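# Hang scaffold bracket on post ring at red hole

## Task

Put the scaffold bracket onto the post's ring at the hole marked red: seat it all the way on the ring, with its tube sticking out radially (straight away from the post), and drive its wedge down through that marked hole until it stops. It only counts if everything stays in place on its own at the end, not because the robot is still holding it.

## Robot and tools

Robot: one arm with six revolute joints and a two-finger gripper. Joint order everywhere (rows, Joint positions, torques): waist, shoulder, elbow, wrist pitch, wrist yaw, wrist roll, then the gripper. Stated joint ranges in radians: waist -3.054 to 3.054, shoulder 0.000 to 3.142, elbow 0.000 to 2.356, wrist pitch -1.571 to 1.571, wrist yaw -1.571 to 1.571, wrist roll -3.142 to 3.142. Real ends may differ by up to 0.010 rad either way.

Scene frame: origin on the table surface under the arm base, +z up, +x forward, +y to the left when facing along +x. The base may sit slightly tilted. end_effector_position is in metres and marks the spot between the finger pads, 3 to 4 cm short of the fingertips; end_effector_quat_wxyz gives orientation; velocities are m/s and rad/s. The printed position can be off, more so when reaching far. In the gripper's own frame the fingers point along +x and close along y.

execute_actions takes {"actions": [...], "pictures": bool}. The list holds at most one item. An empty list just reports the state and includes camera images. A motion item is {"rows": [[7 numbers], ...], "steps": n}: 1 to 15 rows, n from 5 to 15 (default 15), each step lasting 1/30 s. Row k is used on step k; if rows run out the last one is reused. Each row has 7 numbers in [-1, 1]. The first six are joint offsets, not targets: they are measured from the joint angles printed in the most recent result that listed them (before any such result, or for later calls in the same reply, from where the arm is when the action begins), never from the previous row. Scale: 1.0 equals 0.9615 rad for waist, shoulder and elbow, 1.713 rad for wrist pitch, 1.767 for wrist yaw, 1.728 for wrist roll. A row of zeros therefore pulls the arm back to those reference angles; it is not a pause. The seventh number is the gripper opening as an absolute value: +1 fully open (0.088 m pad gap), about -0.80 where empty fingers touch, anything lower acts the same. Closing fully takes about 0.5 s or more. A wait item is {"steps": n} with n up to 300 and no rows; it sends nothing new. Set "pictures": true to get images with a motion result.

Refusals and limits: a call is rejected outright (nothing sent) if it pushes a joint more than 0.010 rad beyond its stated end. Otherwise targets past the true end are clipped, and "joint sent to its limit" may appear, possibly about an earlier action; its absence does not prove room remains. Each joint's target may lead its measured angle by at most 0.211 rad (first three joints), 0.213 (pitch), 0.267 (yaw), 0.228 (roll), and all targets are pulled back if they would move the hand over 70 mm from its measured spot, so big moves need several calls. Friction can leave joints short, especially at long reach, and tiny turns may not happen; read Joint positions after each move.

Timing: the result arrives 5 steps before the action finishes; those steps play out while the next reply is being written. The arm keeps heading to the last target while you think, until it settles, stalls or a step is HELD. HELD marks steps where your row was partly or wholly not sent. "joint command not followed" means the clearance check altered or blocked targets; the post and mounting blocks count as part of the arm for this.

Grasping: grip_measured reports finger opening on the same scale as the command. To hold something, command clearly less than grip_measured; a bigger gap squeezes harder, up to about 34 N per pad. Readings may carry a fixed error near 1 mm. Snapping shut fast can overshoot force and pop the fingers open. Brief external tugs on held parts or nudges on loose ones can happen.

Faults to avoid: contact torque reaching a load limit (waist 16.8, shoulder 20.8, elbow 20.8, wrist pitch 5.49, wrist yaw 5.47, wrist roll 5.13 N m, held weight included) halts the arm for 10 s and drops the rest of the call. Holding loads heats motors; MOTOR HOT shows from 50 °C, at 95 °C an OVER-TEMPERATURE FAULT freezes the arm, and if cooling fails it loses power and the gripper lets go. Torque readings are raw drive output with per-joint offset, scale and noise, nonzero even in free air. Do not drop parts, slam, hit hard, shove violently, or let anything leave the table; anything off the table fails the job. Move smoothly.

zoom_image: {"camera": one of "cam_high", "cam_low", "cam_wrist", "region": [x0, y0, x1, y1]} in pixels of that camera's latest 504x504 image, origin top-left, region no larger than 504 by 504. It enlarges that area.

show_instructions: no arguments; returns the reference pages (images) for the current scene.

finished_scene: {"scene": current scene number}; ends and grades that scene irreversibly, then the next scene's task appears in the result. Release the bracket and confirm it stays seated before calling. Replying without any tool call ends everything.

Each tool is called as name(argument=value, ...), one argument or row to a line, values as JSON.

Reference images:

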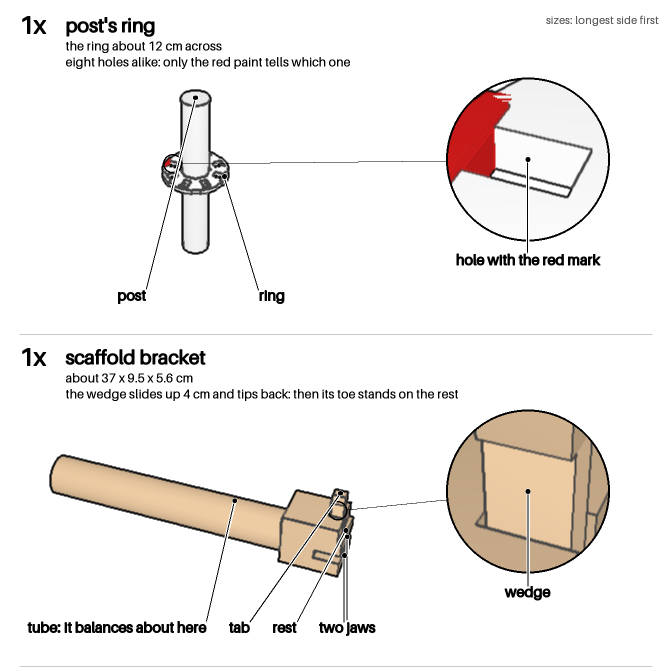

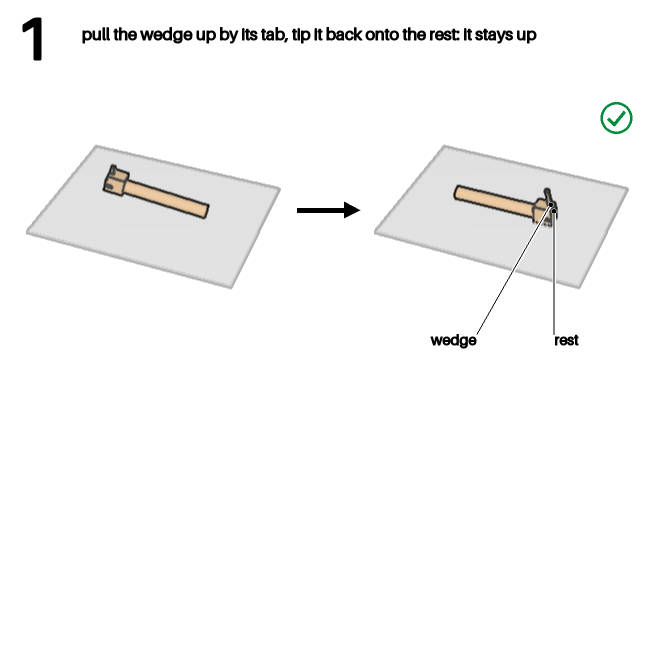

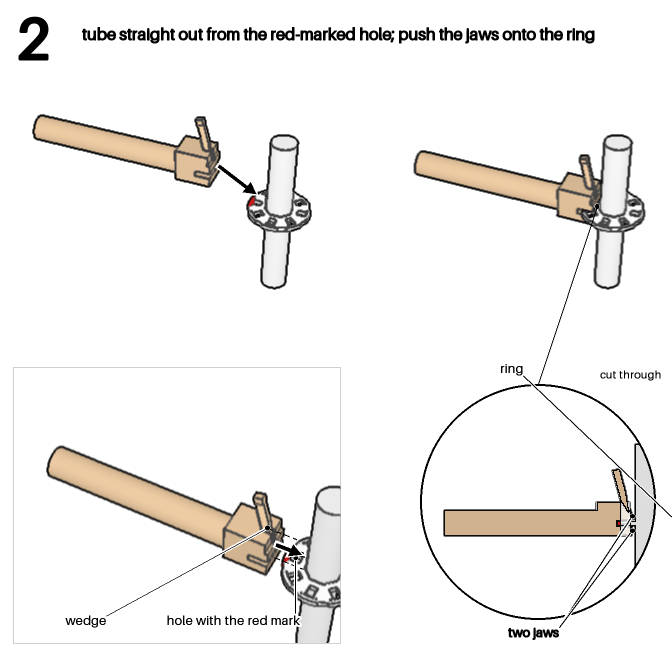

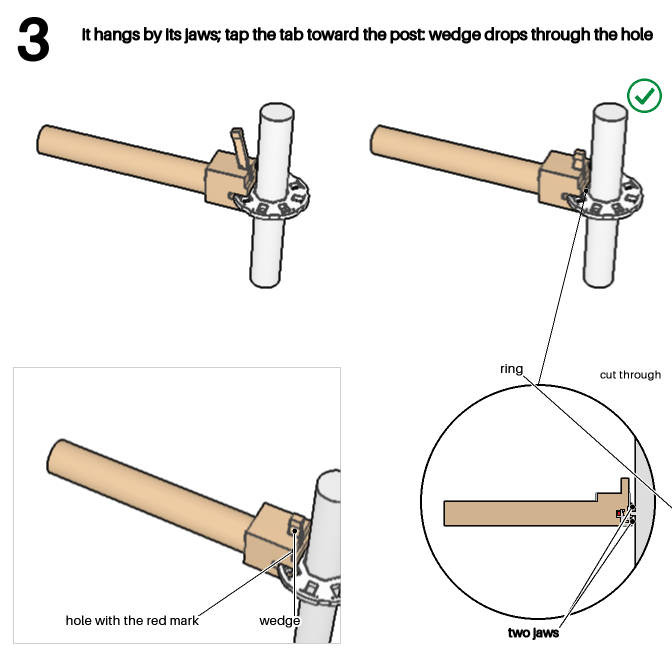

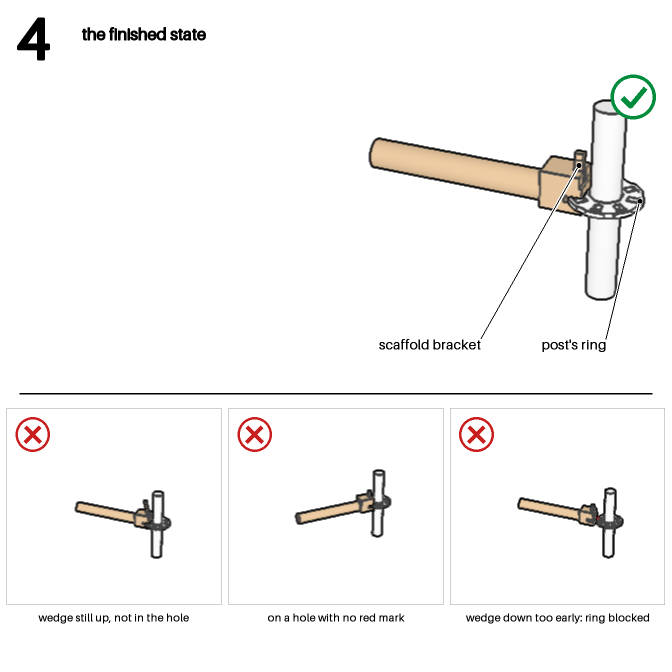

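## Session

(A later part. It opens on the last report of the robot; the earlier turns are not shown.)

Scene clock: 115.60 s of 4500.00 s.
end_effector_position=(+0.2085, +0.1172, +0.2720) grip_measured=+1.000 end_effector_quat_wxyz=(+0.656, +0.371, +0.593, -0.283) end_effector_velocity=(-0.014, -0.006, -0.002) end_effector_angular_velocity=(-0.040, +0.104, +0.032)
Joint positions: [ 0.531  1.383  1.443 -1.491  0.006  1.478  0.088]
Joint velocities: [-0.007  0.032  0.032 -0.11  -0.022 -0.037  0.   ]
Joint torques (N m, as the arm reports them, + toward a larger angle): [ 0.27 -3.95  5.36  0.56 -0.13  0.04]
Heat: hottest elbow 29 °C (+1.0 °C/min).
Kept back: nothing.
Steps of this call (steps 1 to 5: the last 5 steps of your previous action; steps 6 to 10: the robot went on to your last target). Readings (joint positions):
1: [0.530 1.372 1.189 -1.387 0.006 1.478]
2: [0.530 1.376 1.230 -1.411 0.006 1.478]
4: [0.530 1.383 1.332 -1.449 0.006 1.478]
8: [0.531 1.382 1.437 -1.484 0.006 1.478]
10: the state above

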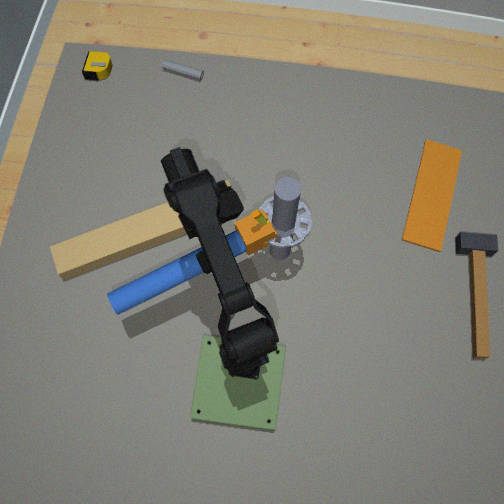

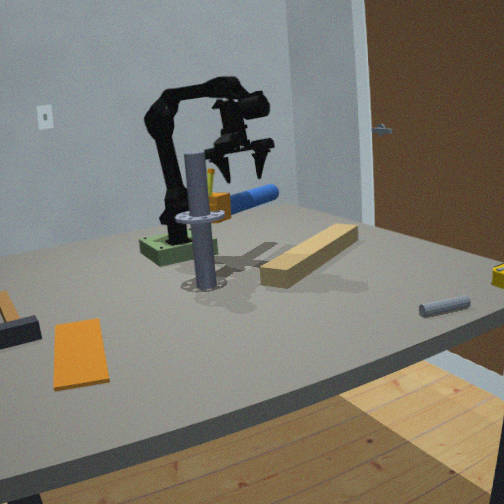

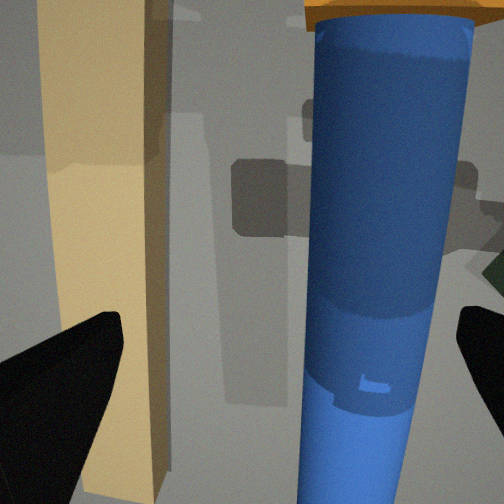

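execute_actions(
  actions=[],
)

Scene clock: 116.23 s of 4500.00 s.
end_effector_position=(+0.2084, +0.1171, +0.2730) grip_measured=+1.000 end_effector_quat_wxyz=(+0.656, +0.370, +0.594, -0.284) end_effector_velocity=(-0.002, -0.001, -0.000) end_effector_angular_velocity=(+0.002, +0.009, +0.006)
Joint positions: [ 0.531  1.386  1.45  -1.498  0.006  1.478  0.088]
Joint velocities: [-0.002 -0.002 -0.002 -0.007 -0.007 -0.007  0.   ]
Joint torques (N m, as the arm reports them, + toward a larger angle): [ 0.21 -3.94  5.37  0.57 -0.14  0.06]
Heat: hottest elbow 29 °C (+1.0 °C/min).
Kept back: nothing.
Steps of this call (steps 1 to 19: the robot went on to your last target). Readings (joint positions):
1: [0.531 1.384 1.444 -1.493 0.006 1.478]
2: [0.531 1.385 1.444 -1.495 0.006 1.478]
4: [0.531 1.386 1.446 -1.496 0.006 1.478]
8: [0.531 1.386 1.449 -1.497 0.006 1.478]
19: the state above

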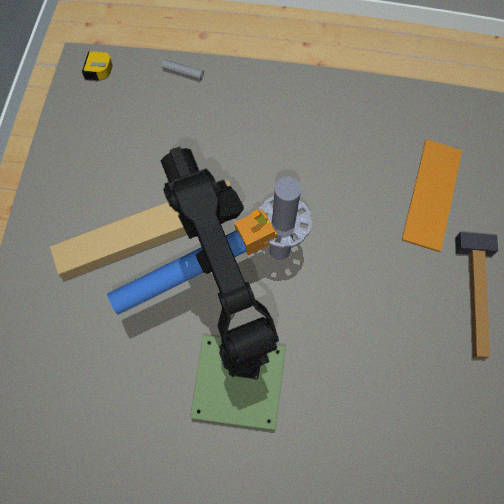

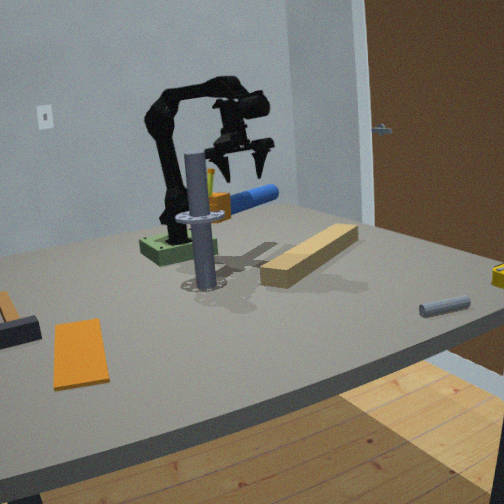

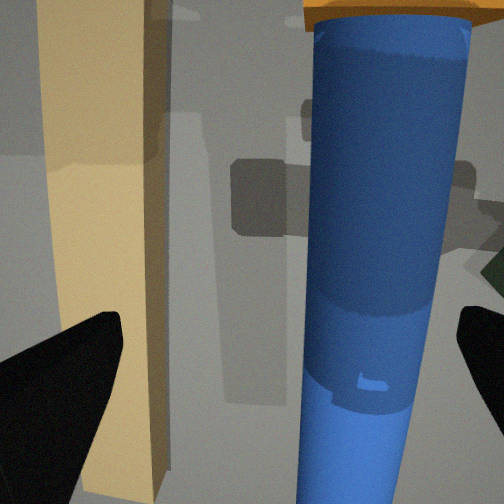

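execute_actions(
  actions=[
    {"rows": [[-0.344, 0.007, 0.007, 0.0, 0.0, -1.0, -1]], "steps": 15},
  ],
)

execute_actions(
  actions=[
    {"steps": 45},
  ],
)

Scene clock: 117.07 s of 4500.00 s.
end_effector_position=(+0.2350, +0.0451, +0.2725) grip_measured=-0.154 end_effector_quat_wxyz=(+0.710, +0.261, +0.619, -0.211) end_effector_velocity=(+0.004, -0.022, -0.001) end_effector_angular_velocity=(-0.260, -0.045, +1.739)
Joint positions: [ 0.213  1.388  1.45  -1.498  0.007  0.879  0.031]
Joint velocities: [-0.095 -0.002 -0.007  0.007 -0.007 -1.853 -0.175]
Joint torques (N m, as the arm reports them, + toward a larger angle): [-0.28 -4.33  5.25  0.82 -0.1  -0.09]
Heat: hottest elbow 29 °C (+1.0 °C/min).
From where the robot then was, a joint's target lay farther than a number of 1.0 reaches, so one or more steps of this call were cut to that.
Steps of this call (steps 1 to 15: the robot went on to your last target; steps 16 to 25: the first 10 steps of this action). Readings (joint positions):
16: [0.511 1.386 1.450 -1.498 -0.006 1.428]
17: [0.459 1.386 1.450 -1.498 -0.006 1.366]
19: [0.343 1.388 1.450 -1.498 0.002 1.244]
23: [0.224 1.388 1.450 -1.498 0.008 1.001]
25: the state above

Scene clock: 127.73 s of 4500.00 s.
end_effector_position=(+0.2130, +0.0352, +0.2723) grip_measured=-0.785 end_effector_quat_wxyz=(+0.729, -0.093, +0.671, +0.098) end_effector_velocity=(-0.003, +0.000, -0.002) end_effector_angular_velocity=(+0.005, +0.013, +0.006)
Joint positions: [ 0.182  1.355  1.43  -1.575 -0.002 -0.106  0.001]
Joint velocities: [-0.002 -0.002 -0.007 -0.007 -0.007 -0.007 -0.   ]
Joint torques (N m, as the arm reports them, + toward a larger angle): [-0.12 -3.52  4.87  0.77  0.12 -0.16]
Heat: hottest elbow 29 °C (+1.0 °C/min).
TORQUE FAULT: the external load on joint 4 (wrist pitch) reached its load limit, and the arm stopped for 10 seconds. The arm's remaining commands of this call were not run. The arm holds where it stopped, with its grip as last carried out, and accepts commands again: back off and push less far. The arm stops again, at the same cost, whenever a joint's load reaches its limit.
Kept back: nothing.
The stop began at step 20 of this call (marked STOPPED below). From that step on the arm followed nothing that you had sent. Nothing is kept back now, and the robot has no last target.
Steps of this call (steps 1 to 5: the last 5 steps of your previous action; steps 6 to 19: the robot went on to your last target; steps 20 to 320: the stop). Readings (joint positions):
1: [0.211 1.388 1.450 -1.498 0.007 0.818]
2: [0.209 1.388 1.450 -1.498 0.007 0.757]
4: [0.206 1.388 1.450 -1.498 0.007 0.634]
8: [0.204 1.388 1.450 -1.498 0.007 0.390]
20: [0.181 1.357 1.430 -1.575 -0.000 -0.119] STOPPED
320: the state above

execute_actions(
  actions=[],
)

Scene clock: 128.07 s of 4500.00 s.
end_effector_position=(+0.2130, +0.0352, +0.2723) grip_measured=-0.785 end_effector_quat_wxyz=(+0.729, -0.093, +0.671, +0.098) end_effector_velocity=(-0.002, -0.001, -0.000) end_effector_angular_velocity=(-0.009, +0.006, +0.009)
Joint positions: [ 0.182  1.355  1.43  -1.575 -0.002 -0.106  0.001]
Joint velocities: [ 0.002 -0.002 -0.002 -0.007  0.007 -0.007 -0.   ]
Joint torques (N m, as the arm reports them, + toward a larger angle): [-0.07 -3.51  4.89  0.79  0.13 -0.16]
Heat: hottest elbow 29 °C (+1.0 °C/min).
Kept back: nothing.
Steps of this call (steps 1 to 10: nothing new was sent). Readings (joint positions):
1: [0.182 1.355 1.430 -1.575 -0.002 -0.106]
2: [0.182 1.355 1.430 -1.575 -0.002 -0.106]
4: [0.182 1.355 1.430 -1.575 -0.002 -0.106]
8: [0.182 1.355 1.430 -1.575 -0.002 -0.106]
10: the state above

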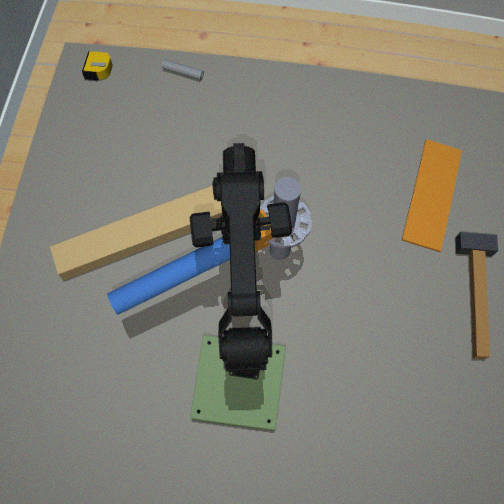

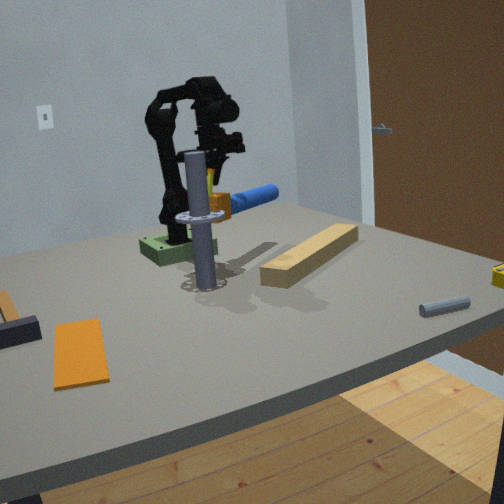

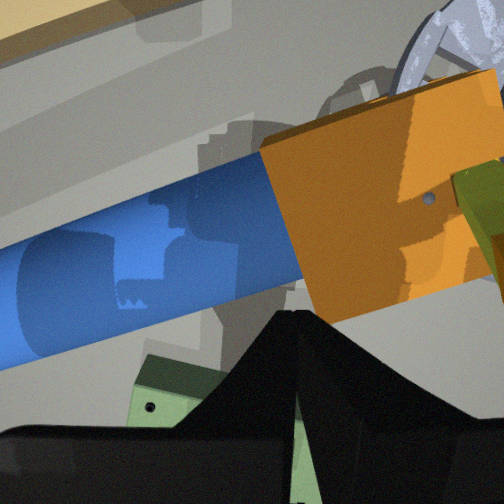

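execute_actions(
  actions=[
    {"rows": [[0.22, 0.035, 0.025, 0.045, 0.0, 0.0, -1]], "steps": 15},
  ],
)

execute_actions(
  actions=[
    {"rows": [[0.0, 0.0, 0.0, 0.0, 0.0, 0.8, -1]], "steps": 15},
  ],
)

execute_actions(
  actions=[
    {"steps": 20},
  ],
  pictures=true,
)

Scene clock: 128.80 s of 4500.00 s.
end_effector_position=(+0.2209, +0.0858, +0.2727) grip_measured=-0.785 end_effector_quat_wxyz=(+0.736, -0.158, +0.635, +0.174) end_effector_velocity=(+0.002, +0.011, +0.003) end_effector_angular_velocity=(+0.019, -0.027, +0.030)
Joint positions: [ 0.386  1.383  1.447 -1.503 -0.003 -0.106  0.001]
Joint velocities: [ 0.037 -0.002  0.007  0.022 -0.007  0.007 -0.   ]
Joint torques (N m, as the arm reports them, + toward a larger angle): [ 0.23 -4.13  5.28  1.02 -0.07 -0.05]
Heat: hottest elbow 29 °C (+1.0 °C/min).
Steps of this call (steps 1 to 12: nothing new was sent; steps 13 to 22: the first 10 steps of this action). Readings (joint positions):
13: [0.203 1.357 1.431 -1.572 0.009 -0.100]
14: [0.252 1.361 1.433 -1.549 0.009 -0.104]
16: [0.335 1.375 1.444 -1.514 -0.002 -0.106]
20: [0.382 1.383 1.446 -1.506 -0.003 -0.106]
22: the state above

Scene clock: 129.30 s of 4500.00 s.
end_effector_position=(+0.2209, +0.0869, +0.2728) grip_measured=-0.785 end_effector_quat_wxyz=(+0.751, +0.065, +0.657, -0.020) end_effector_velocity=(-0.001, -0.002, -0.001) end_effector_angular_velocity=(+0.236, +0.110, -1.808)
Joint positions: [ 0.39   1.383  1.447 -1.501 -0.002  0.494  0.001]
Joint velocities: [-0.002  0.002 -0.002 -0.007  0.007  1.824 -0.   ]
Joint torques (N m, as the arm reports them, + toward a larger angle): [-0.11 -4.84  4.74  0.83 -0.07  0.06]
Heat: hottest elbow 29 °C (+1.0 °C/min).
Steps of this call (steps 1 to 5: the last 5 steps of your previous action; steps 6 to 15: the first 10 steps of this action, its rows measured from where the robot was after step 5). Readings (joint positions):
5: [0.390 1.383 1.447 -1.501 -0.003 -0.106]
6: [0.390 1.383 1.447 -1.501 -0.002 -0.057]
7: [0.390 1.383 1.447 -1.501 -0.002 0.006]
9: [0.390 1.383 1.447 -1.501 -0.002 0.128]
13: [0.390 1.383 1.447 -1.501 -0.002 0.372]
15: the state above

Scene clock: 129.97 s of 4500.00 s.
end_effector_position=(+0.2210, +0.0870, +0.2728) grip_measured=-0.785 end_effector_quat_wxyz=(+0.671, +0.344, +0.601, -0.266) end_effector_velocity=(-0.003, +0.001, -0.000) end_effector_angular_velocity=(+0.011, +0.012, -0.047)
Joint positions: [ 0.39   1.383  1.447 -1.501 -0.002  1.268  0.001]
Joint velocities: [ 0.002 -0.002 -0.002 -0.007 -0.007  0.051 -0.   ]
Joint torques (N m, as the arm reports them, + toward a larger angle): [-0.12 -4.8   4.62  0.75 -0.02  0.03]
Heat: hottest elbow 29 °C (+1.0 °C/min).
Kept back: nothing.
Steps of this call (steps 1 to 5: the last 5 steps of your previous action; steps 6 to 20: the robot went on to your last target). Readings (joint positions):
1: [0.390 1.383 1.447 -1.501 -0.002 0.556]
2: [0.390 1.383 1.447 -1.501 -0.002 0.617]
4: [0.390 1.383 1.447 -1.501 -0.002 0.739]
8: [0.390 1.383 1.447 -1.501 -0.002 0.982]
20: the state above

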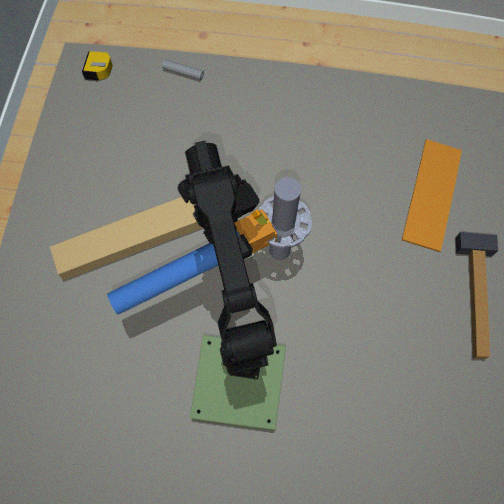

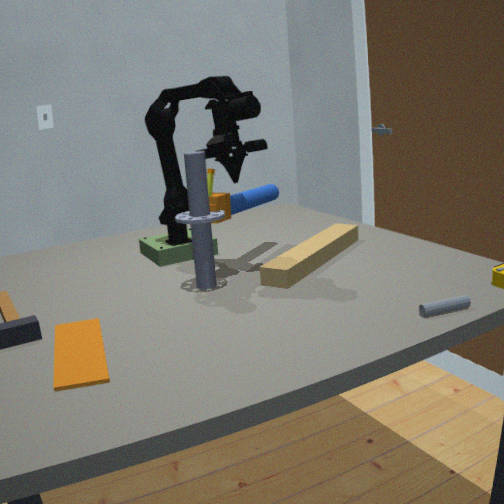

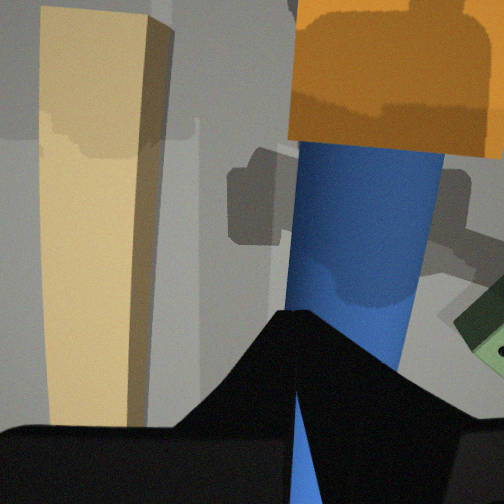

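execute_actions(
  actions=[
    {"rows": [[-0.195, 0.01, 0.01, 0.0, 0.0, -0.068, -1]], "steps": 15},
  ],
)

execute_actions(
  actions=[
    {"steps": 10},
  ],
  pictures=true,
)

Scene clock: 130.43 s of 4500.00 s.
end_effector_position=(+0.2337, +0.0454, +0.2729) grip_measured=-0.785 end_effector_quat_wxyz=(+0.664, +0.361, +0.585, -0.294) end_effector_velocity=(-0.004, -0.006, -0.001) end_effector_angular_velocity=(+0.008, +0.024, +0.032)
Joint positions: [ 0.21   1.385  1.449 -1.501 -0.001  1.158  0.001]
Joint velocities: [-0.037 -0.002 -0.002 -0.022 -0.022 -0.066 -0.   ]
Joint torques (N m, as the arm reports them, + toward a larger angle): [-0.3  -3.93  5.35  0.78 -0.09 -0.12]
Heat: hottest elbow 29 °C (+1.0 °C/min).
Steps of this call (steps 1 to 4: the robot went on to your last target; steps 5 to 14: the first 10 steps of this action). Readings (joint positions):
5: [0.372 1.383 1.447 -1.501 -0.012 1.247]
6: [0.329 1.383 1.447 -1.501 -0.011 1.220]
8: [0.253 1.384 1.447 -1.501 -0.001 1.188]
12: [0.213 1.385 1.448 -1.501 -0.001 1.162]
14: the state above

Scene clock: 130.77 s of 4500.00 s.
end_effector_position=(+0.2339, +0.0444, +0.2729) grip_measured=-0.785 end_effector_quat_wxyz=(+0.665, +0.360, +0.585, -0.294) end_effector_velocity=(-0.005, +0.001, -0.002) end_effector_angular_velocity=(+0.017, +0.031, -0.011)
Joint positions: [ 0.206  1.385  1.449 -1.501 -0.001  1.153  0.001]
Joint velocities: [-0.007  0.002 -0.002 -0.022 -0.022  0.007  0.   ]
Joint torques (N m, as the arm reports them, + toward a larger angle): [-0.34 -3.83  5.41  0.8  -0.08 -0.07]
Heat: hottest elbow 29 °C (+1.0 °C/min).
Kept back: nothing.
Steps of this call (steps 1 to 5: the last 5 steps of your previous action; steps 6 to 10: the robot went on to your last target). Readings (joint positions):
1: [0.209 1.385 1.449 -1.501 -0.001 1.157]
2: [0.208 1.385 1.449 -1.501 -0.001 1.156]
4: [0.207 1.385 1.449 -1.501 -0.001 1.154]
8: [0.206 1.385 1.449 -1.501 -0.001 1.154]
10: the state above

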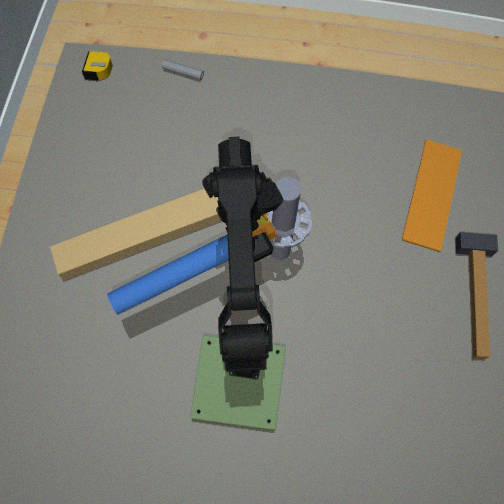

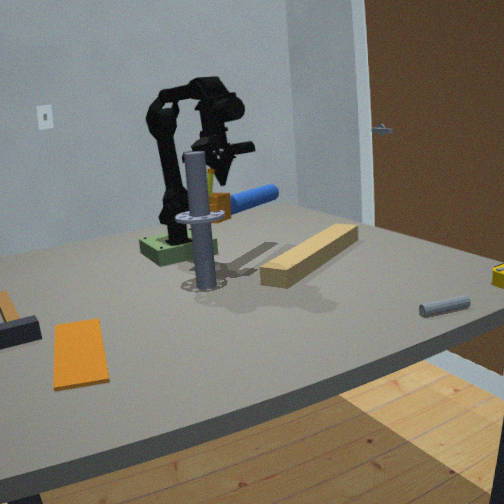

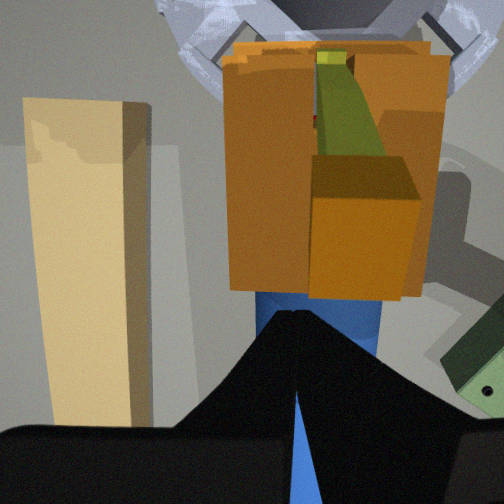

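execute_actions(
  actions=[
    {"rows": [[-0.025, -0.043, -0.045, 0.0, 0.0, 0.03, -1]], "steps": 12},
  ],
)

execute_actions(
  actions=[
    {"steps": 8},
  ],
  pictures=true,
)

Scene clock: 131.43 s of 4500.00 s.
end_effector_position=(+0.2269, +0.0397, +0.2726) grip_measured=-0.785 end_effector_quat_wxyz=(+0.655, +0.381, +0.574, -0.309) end_effector_velocity=(-0.010, -0.003, -0.000) end_effector_angular_velocity=(+0.016, -0.014, -0.047)
Joint positions: [ 0.19   1.351  1.421 -1.5   -0.004  1.196  0.001]
Joint velocities: [-0.012 -0.051 -0.042  0.007 -0.007  0.037 -0.   ]
Joint torques (N m, as the arm reports them, + toward a larger angle): [-0.68 -4.81  3.55  0.73  0.1   0.08]
Heat: hottest elbow 29 °C (+1.0 °C/min).
Steps of this call (steps 1 to 13: the robot went on to your last target; steps 14 to 20: the first 7 steps of this action). Readings (joint positions):
14: [0.205 1.381 1.446 -1.500 -0.002 1.161]
15: [0.202 1.374 1.439 -1.498 -0.003 1.172]
17: [0.195 1.361 1.427 -1.500 -0.004 1.187]
20: the state above

Scene clock: 131.70 s of 4500.00 s.
end_effector_position=(+0.2261, +0.0393, +0.2723) grip_measured=-0.785 end_effector_quat_wxyz=(+0.654, +0.383, +0.573, -0.311) end_effector_velocity=(-0.006, -0.003, -0.001) end_effector_angular_velocity=(-0.010, +0.021, -0.011)
Joint positions: [ 0.189  1.348  1.417 -1.5   -0.004  1.201  0.001]
Joint velocities: [-0.002 -0.007 -0.007 -0.022  0.007  0.007  0.   ]
Joint torques (N m, as the arm reports them, + toward a larger angle): [-0.79 -5.07  3.57  0.73  0.08  0.1 ]
Heat: hottest elbow 29 °C (+1.0 °C/min).
Kept back: nothing.
Steps of this call (steps 1 to 5: the last 5 steps of your previous action; steps 6 to 8: the robot went on to your last target). Readings (joint positions):
1: [0.190 1.350 1.420 -1.500 -0.004 1.198]
2: [0.190 1.349 1.419 -1.500 -0.004 1.199]
4: [0.189 1.348 1.418 -1.500 -0.004 1.200]
8: the state above

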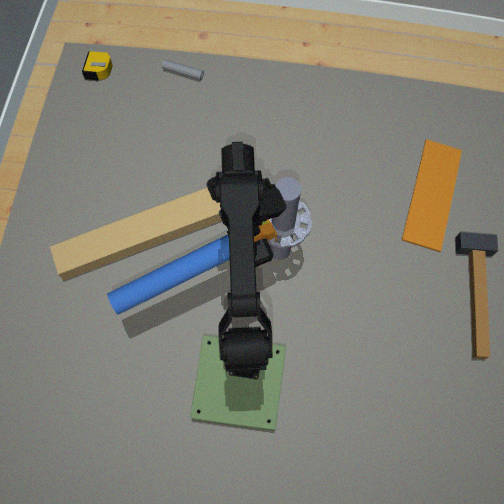

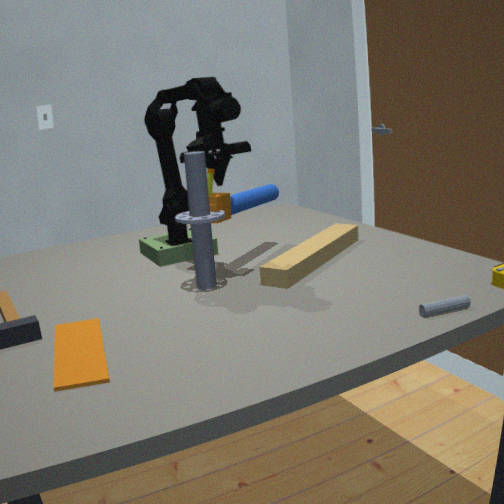

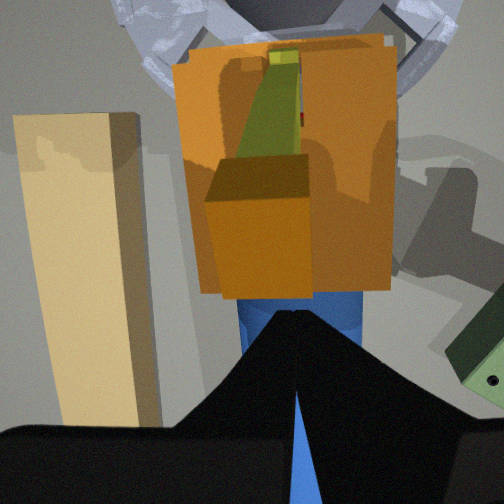

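execute_actions(
  actions=[
    {"rows": [[-0.03, 0.015, 0.02, 0.0, 0.0, -0.017, -1],[-0.05, 0.025, 0.03, 0.0, 0.0, -0.028, -1],[-0.07, 0.035, 0.04, 0.0, 0.0, -0.04, -1],[-0.09, 0.045, 0.05, 0.0, 0.0, -0.05, -1],[-0.11, 0.055, 0.06, 0.0, 0.0, -0.06, -1],[-0.13, 0.065, 0.07, 0.0, 0.0, -0.072, -1],[-0.15, 0.075, 0.08, 0.0, 0.0, -0.083, -1]], "steps": 15},
  ],
)

execute_actions(
  actions=[
    {"steps": 10},
  ],
  pictures=true,
)

Scene clock: 132.30 s of 4500.00 s.
end_effector_position=(+0.2277, +0.0370, +0.2845) grip_measured=-0.785 end_effector_quat_wxyz=(+0.658, +0.374, +0.595, -0.270) end_effector_velocity=(+0.006, -0.003, +0.025) end_effector_angular_velocity=(+0.060, -0.062, +0.127)
Joint positions: [ 0.137  1.364  1.479 -1.542 -0.068  1.075  0.001]
Joint velocities: [-0.066  0.007  0.1   -0.037 -0.081 -0.183 -0.   ]
Joint torques (N m, as the arm reports them, + toward a larger angle): [-8.43  1.89  5.09  3.86  2.76 -0.01]
Heat: hottest elbow 29 °C (+1.0 °C/min).
Steps of this call (steps 1 to 8: the robot went on to your last target; steps 9 to 18: the first 10 steps of this action). Readings (joint positions):
9: [0.188 1.348 1.417 -1.501 -0.005 1.198]
10: [0.184 1.348 1.420 -1.505 -0.011 1.186]
12: [0.173 1.352 1.432 -1.517 -0.027 1.156]
16: [0.144 1.362 1.469 -1.538 -0.061 1.091]
18: the state above

Scene clock: 132.63 s of 4500.00 s.
end_effector_position=(+0.2278, +0.0365, +0.2858) grip_measured=-0.785 end_effector_quat_wxyz=(+0.659, +0.372, +0.597, -0.265) end_effector_velocity=(-0.004, +0.002, -0.000) end_effector_angular_velocity=(+0.016, +0.022, +0.023)
Joint positions: [ 0.131  1.365  1.485 -1.547 -0.074  1.059  0.001]
Joint velocities: [-0.002  0.002  0.002 -0.022 -0.022 -0.022 -0.   ]
Joint torques (N m, as the arm reports them, + toward a larger angle): [-8.63  2.03  5.46  4.23  2.9  -0.03]
Heat: hottest elbow 29 °C (+1.0 °C/min).
Kept back: nothing.
Steps of this call (steps 1 to 5: the last 5 steps of your previous action; steps 6 to 10: the robot went on to your last target). Readings (joint positions):
1: [0.135 1.364 1.481 -1.543 -0.070 1.070]
2: [0.134 1.364 1.483 -1.544 -0.071 1.067]
4: [0.133 1.365 1.484 -1.545 -0.073 1.062]
8: [0.131 1.365 1.485 -1.547 -0.074 1.059]
10: the state above

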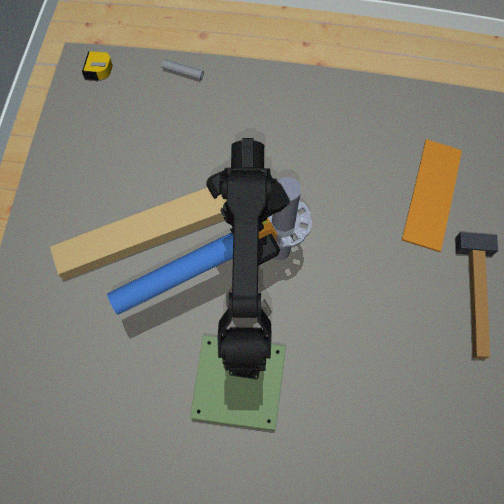

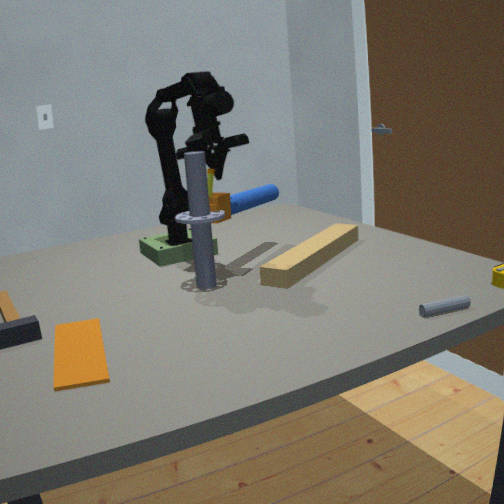

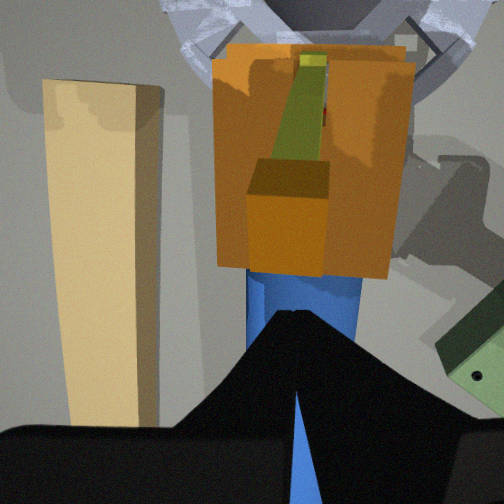

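execute_actions(
  actions=[
    {"rows": [[0.3, -0.02, -0.07, 0.027, 0.042, -0.6, -1]], "steps": 15},
  ],
)

execute_actions(
  actions=[
    {"rows": [[0.05, 0, 0, 0, 0, -1.0, -1]], "steps": 15},
  ],
)

execute_actions(
  actions=[
    {"steps": 30},
  ],
)

Scene clock: 133.37 s of 4500.00 s.
end_effector_position=(+0.2144, +0.0882, +0.2736) grip_measured=-0.785 end_effector_quat_wxyz=(+0.755, +0.047, +0.655, -0.001) end_effector_velocity=(-0.019, +0.017, +0.007) end_effector_angular_velocity=(-0.251, -0.124, +1.913)
Joint positions: [ 0.406  1.356  1.428 -1.5   -0.002  0.458  0.001]
Joint velocities: [ 0.095 -0.046 -0.007 -0.022 -0.007 -1.839 -0.   ]
Joint torques (N m, as the arm reports them, + toward a larger angle): [ 0.14 -5.37  3.81  0.83  0.03 -0.08]
Heat: hottest elbow 29 °C (+1.0 °C/min).
Steps of this call (steps 1 to 12: the robot went on to your last target; steps 13 to 22: the first 10 steps of this action). Readings (joint positions):
13: [0.152 1.359 1.478 -1.524 -0.028 1.011]
14: [0.194 1.356 1.469 -1.491 0.000 0.947]
16: [0.297 1.360 1.449 -1.495 0.001 0.824]
20: [0.396 1.359 1.430 -1.500 -0.002 0.580]
22: the state above

Scene clock: 133.87 s of 4500.00 s.
end_effector_position=(+0.2091, +0.0990, +0.2743) grip_measured=-0.785 end_effector_quat_wxyz=(+0.693, -0.304, +0.580, +0.303) end_effector_velocity=(-0.004, +0.004, -0.000) end_effector_angular_velocity=(-0.246, -0.106, +1.812)
Joint positions: [ 0.459  1.352  1.428 -1.5    0.    -0.448  0.001]
Joint velocities: [ 0.007 -0.002 -0.002 -0.007 -0.022 -1.824 -0.   ]
Joint torques (N m, as the arm reports them, + toward a larger angle): [ 0.25 -4.57  4.65  0.84 -0.2  -0.08]
Heat: hottest elbow 29 °C (+1.0 °C/min).
Steps of this call (steps 1 to 5: the last 5 steps of your previous action; steps 6 to 15: the first 10 steps of this action, its rows measured from where the robot was after step 5). Readings (joint positions):
5: [0.414 1.352 1.428 -1.500 -0.002 0.161]
6: [0.419 1.352 1.428 -1.500 -0.000 0.102]
7: [0.430 1.352 1.428 -1.500 -0.000 0.041]
9: [0.448 1.352 1.428 -1.500 -0.000 -0.082]
13: [0.458 1.352 1.428 -1.500 0.000 -0.326]
15: the state above

Scene clock: 134.87 s of 4500.00 s.
end_effector_position=(+0.2090, +0.0993, +0.2743) grip_measured=-0.785 end_effector_quat_wxyz=(-0.427, +0.625, -0.331, -0.564) end_effector_velocity=(-0.007, -0.000, +0.000) end_effector_angular_velocity=(+0.011, +0.024, +0.008)
Joint positions: [ 0.46   1.352  1.428 -1.5   -0.    -1.564  0.001]
Joint velocities: [-0.002 -0.007 -0.002 -0.022 -0.022 -0.007 -0.   ]
Joint torques (N m, as the arm reports them, + toward a larger angle): [ 0.23 -4.53  4.61  0.77 -0.22 -0.11]
Heat: hottest elbow 29 °C (+1.0 °C/min).
Kept back: nothing.
Steps of this call (steps 1 to 5: the last 5 steps of your previous action; steps 6 to 30: the robot went on to your last target). Readings (joint positions):
1: [0.459 1.352 1.428 -1.500 0.000 -0.509]
2: [0.459 1.352 1.428 -1.500 0.000 -0.570]
4: [0.459 1.352 1.428 -1.500 0.000 -0.692]
8: [0.459 1.352 1.428 -1.500 0.000 -0.936]
30: the state above

execute_actions(
  actions=[
    {"rows": [[0, 0, 0, 0, 0.2, -0.26, -1]], "steps": 15},
  ],
)

execute_actions(
  actions=[
    {"steps": 10},
  ],
  pictures=true,
)

Scene clock: 135.47 s of 4500.00 s.
end_effector_position=(+0.2289, +0.0544, +0.2826) grip_measured=-0.785 end_effector_quat_wxyz=(-0.210, +0.771, -0.294, -0.524) end_effector_velocity=(+0.003, -0.021, +0.006) end_effector_angular_velocity=(-0.221, +0.034, +0.269)
Joint positions: [ 0.461  1.352  1.428 -1.5    0.335 -1.982  0.001]
Joint velocities: [-0.002 -0.002 -0.002 -0.022  0.139 -0.315 -0.   ]
Joint torques (N m, as the arm reports them, + toward a larger angle): [-0.17 -4.48  4.62  0.73  0.29 -0.1 ]
Heat: hottest elbow 29 °C (+1.0 °C/min).
Steps of this call (steps 1 to 8: the robot went on to your last target; steps 9 to 18: the first 10 steps of this action). Readings (joint positions):
9: [0.463 1.352 1.428 -1.500 0.047 -1.615]
10: [0.464 1.352 1.428 -1.500 0.125 -1.678]
12: [0.462 1.352 1.428 -1.500 0.237 -1.800]
16: [0.461 1.352 1.428 -1.500 0.320 -1.955]
18: the state above

Scene clock: 135.80 s of 4500.00 s.
end_effector_position=(+0.2297, +0.0525, +0.2833) grip_measured=-0.785 end_effector_quat_wxyz=(-0.196, +0.776, -0.290, -0.524) end_effector_velocity=(-0.001, -0.002, -0.000) end_effector_angular_velocity=(-0.008, +0.002, -0.010)
Joint positions: [ 0.461  1.352  1.428 -1.5    0.349 -2.01   0.001]
Joint velocities: [-0.002 -0.002 -0.002 -0.007  0.007  0.007 -0.   ]
Joint torques (N m, as the arm reports them, + toward a larger angle): [-0.16 -4.42  4.55  0.71  0.31 -0.11]
Heat: hottest elbow 29 °C (+1.0 °C/min).
Kept back: nothing.
Steps of this call (steps 1 to 5: the last 5 steps of your previous action; steps 6 to 10: the robot went on to your last target). Readings (joint positions):
1: [0.461 1.352 1.428 -1.500 0.339 -1.990]
2: [0.461 1.352 1.428 -1.500 0.342 -1.996]
4: [0.461 1.352 1.428 -1.500 0.346 -2.003]
8: [0.461 1.352 1.428 -1.500 0.349 -2.009]
10: the state above

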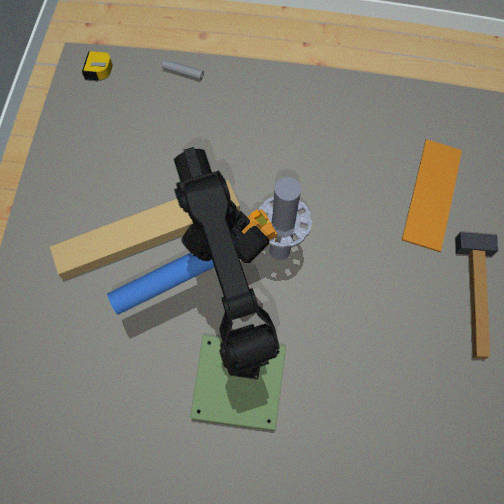

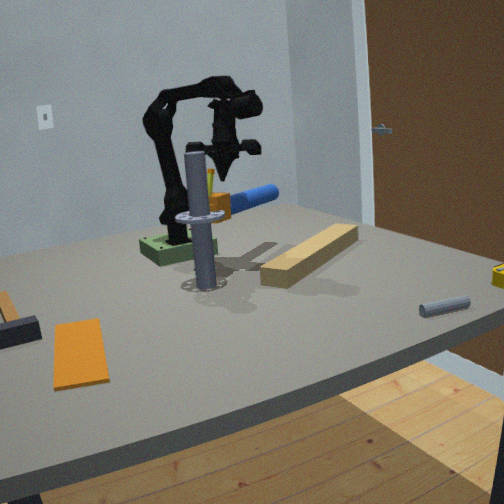

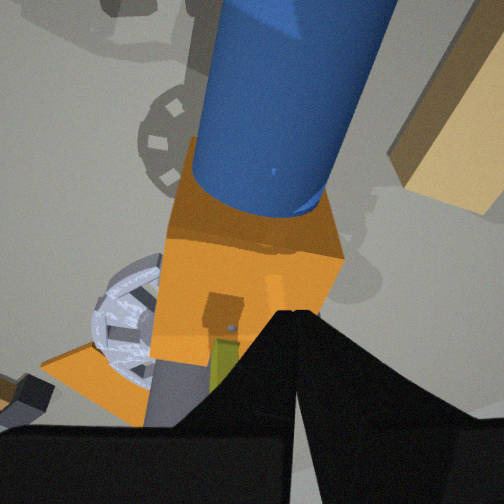

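execute_actions(
  actions=[
    {"rows": [[-0.008, -0.034, -0.05, 0, 0, -0.005, -1]], "steps": 12},
  ],
)

execute_actions(
  actions=[
    {"steps": 8},
  ],
  pictures=true,
)

Scene clock: 136.87 s of 4500.00 s.
end_effector_position=(+0.2233, +0.0483, +0.2791) grip_measured=-0.785 end_effector_quat_wxyz=(-0.192, +0.775, -0.292, -0.527) end_effector_velocity=(-0.015, -0.003, -0.009) end_effector_angular_velocity=(+0.015, +0.050, +0.005)
Joint positions: [ 0.457  1.328  1.393 -1.499  0.35  -2.016  0.001]
Joint velocities: [-0.007 -0.032 -0.046 -0.022 -0.037 -0.007 -0.   ]
Joint torques (N m, as the arm reports them, + toward a larger angle): [-0.35 -5.02  3.78  0.64  0.14 -0.11]
Heat: hottest elbow 29 °C (+1.0 °C/min).
Steps of this call (steps 1 to 25: the robot went on to your last target; steps 26 to 32: the first 7 steps of this action). Readings (joint positions):
26: [0.461 1.349 1.424 -1.498 0.350 -2.012]
27: [0.460 1.343 1.415 -1.497 0.350 -2.013]
29: [0.458 1.334 1.401 -1.499 0.350 -2.015]
32: the state above

Scene clock: 137.13 s of 4500.00 s.
end_effector_position=(+0.2227, +0.0479, +0.2784) grip_measured=-0.785 end_effector_quat_wxyz=(-0.191, +0.774, -0.293, -0.527) end_effector_velocity=(-0.006, -0.001, -0.003) end_effector_angular_velocity=(-0.007, +0.029, +0.010)
Joint positions: [ 0.456  1.326  1.389 -1.499  0.35  -2.016  0.001]
Joint velocities: [ 0.002 -0.002 -0.007 -0.022 -0.007 -0.007 -0.   ]
Joint torques (N m, as the arm reports them, + toward a larger angle): [-0.33 -4.95  3.8   0.65  0.14 -0.09]
Heat: hottest elbow 29 °C (+1.0 °C/min).
Kept back: nothing.
Steps of this call (steps 1 to 5: the last 5 steps of your previous action; steps 6 to 8: the robot went on to your last target). Readings (joint positions):
1: [0.456 1.327 1.392 -1.499 0.350 -2.016]
2: [0.456 1.327 1.391 -1.499 0.350 -2.016]
4: [0.456 1.326 1.390 -1.499 0.350 -2.016]
8: the state above

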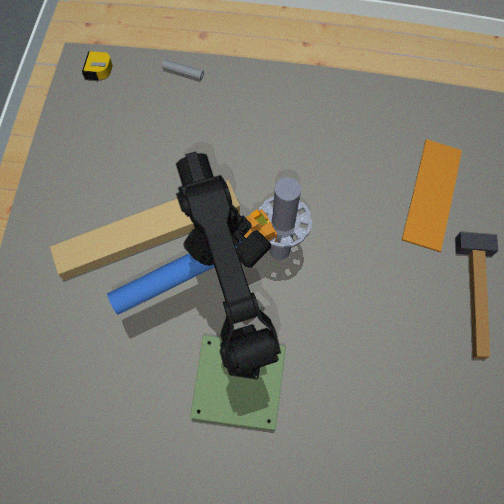

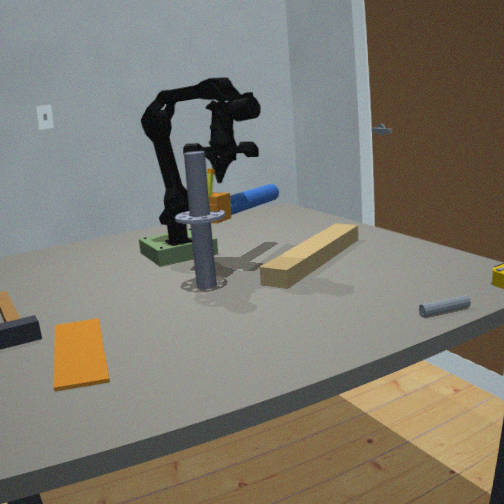

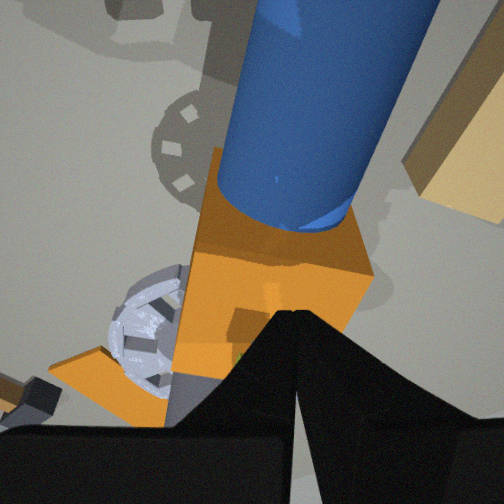

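execute_actions(
  actions=[
    {"rows": [[-0.03, 0.012, 0.025, 0.0, 0.0, -0.017, -1],[-0.055, 0.023, 0.035, 0.0, 0.0, -0.03, -1],[-0.08, 0.034, 0.045, 0.0, 0.0, -0.045, -1],[-0.105, 0.045, 0.055, 0.0, 0.0, -0.058, -1],[-0.13, 0.056, 0.065, 0.0, 0.0, -0.072, -1],[-0.155, 0.067, 0.075, 0.0, 0.0, -0.086, -1],[-0.18, 0.078, 0.085, 0.0, 0.0, -0.1, -1],[-0.195, 0.083, 0.088, 0.0, 0.0, -0.108, -1]], "steps": 14},
  ],
)

execute_actions(
  actions=[
    {"steps": 8},
  ],
  pictures=true,
)

Scene clock: 137.63 s of 4500.00 s.
end_effector_position=(+0.2421, +0.0184, +0.2839) grip_measured=-0.785 end_effector_quat_wxyz=(-0.177, +0.767, -0.309, -0.534) end_effector_velocity=(+0.056, -0.101, -0.007) end_effector_angular_velocity=(-0.089, +0.181, -0.090)
Joint positions: [ 0.308  1.382  1.454 -1.5    0.349 -2.163  0.001]
Joint velocities: [-0.481  0.217  0.154  0.007 -0.022 -0.418 -0.   ]
Joint torques (N m, as the arm reports them, + toward a larger angle): [ 0.28 -4.12  5.01  0.8   0.17 -0.07]
Heat: hottest elbow 29 °C (+1.0 °C/min).
Steps of this call (steps 1 to 6: the robot went on to your last target; steps 7 to 15: the first 9 steps of this action). Readings (joint positions):
7: [0.454 1.326 1.390 -1.499 0.350 -2.022]
8: [0.445 1.327 1.394 -1.499 0.350 -2.034]
10: [0.412 1.338 1.410 -1.499 0.350 -2.066]
14: [0.326 1.374 1.448 -1.500 0.350 -2.148]
15: the state above

Scene clock: 137.90 s of 4500.00 s.
end_effector_position=(+0.2446, +0.0144, +0.2833) grip_measured=-0.785 end_effector_quat_wxyz=(-0.172, +0.763, -0.307, -0.542) end_effector_velocity=(+0.003, -0.001, +0.001) end_effector_angular_velocity=(+0.005, -0.004, +0.009)
Joint positions: [ 0.283  1.395  1.464 -1.502  0.34  -2.198  0.001]
Joint velocities: [-0.012  0.002  0.007  0.007 -0.007 -0.022 -0.   ]
Joint torques (N m, as the arm reports them, + toward a larger angle): [-1.3  -3.53  5.44  0.93  0.59 -0.11]
Heat: hottest elbow 29 °C (+1.0 °C/min).
Kept back: nothing.
Steps of this call (steps 1 to 5: the last 5 steps of your previous action; steps 6 to 8: the robot went on to your last target). Readings (joint positions):
1: [0.294 1.388 1.458 -1.500 0.349 -2.174]
2: [0.287 1.392 1.460 -1.500 0.347 -2.181]
4: [0.285 1.393 1.463 -1.501 0.341 -2.190]
8: the state above

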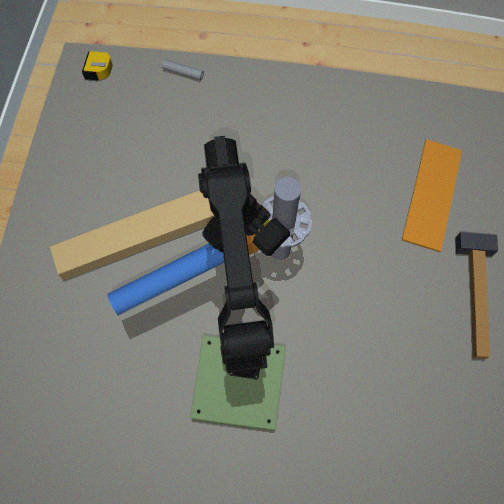

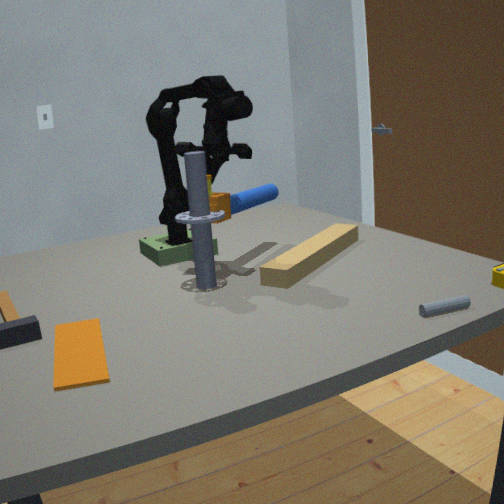

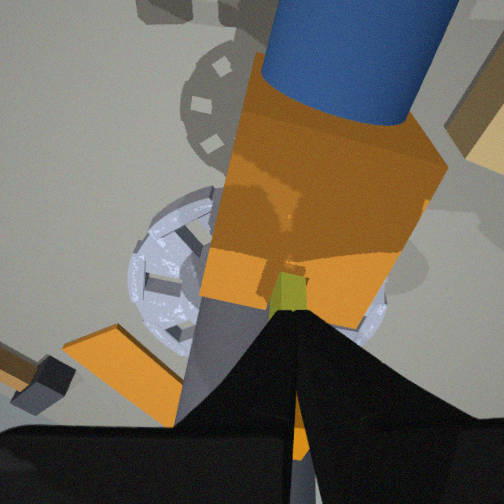

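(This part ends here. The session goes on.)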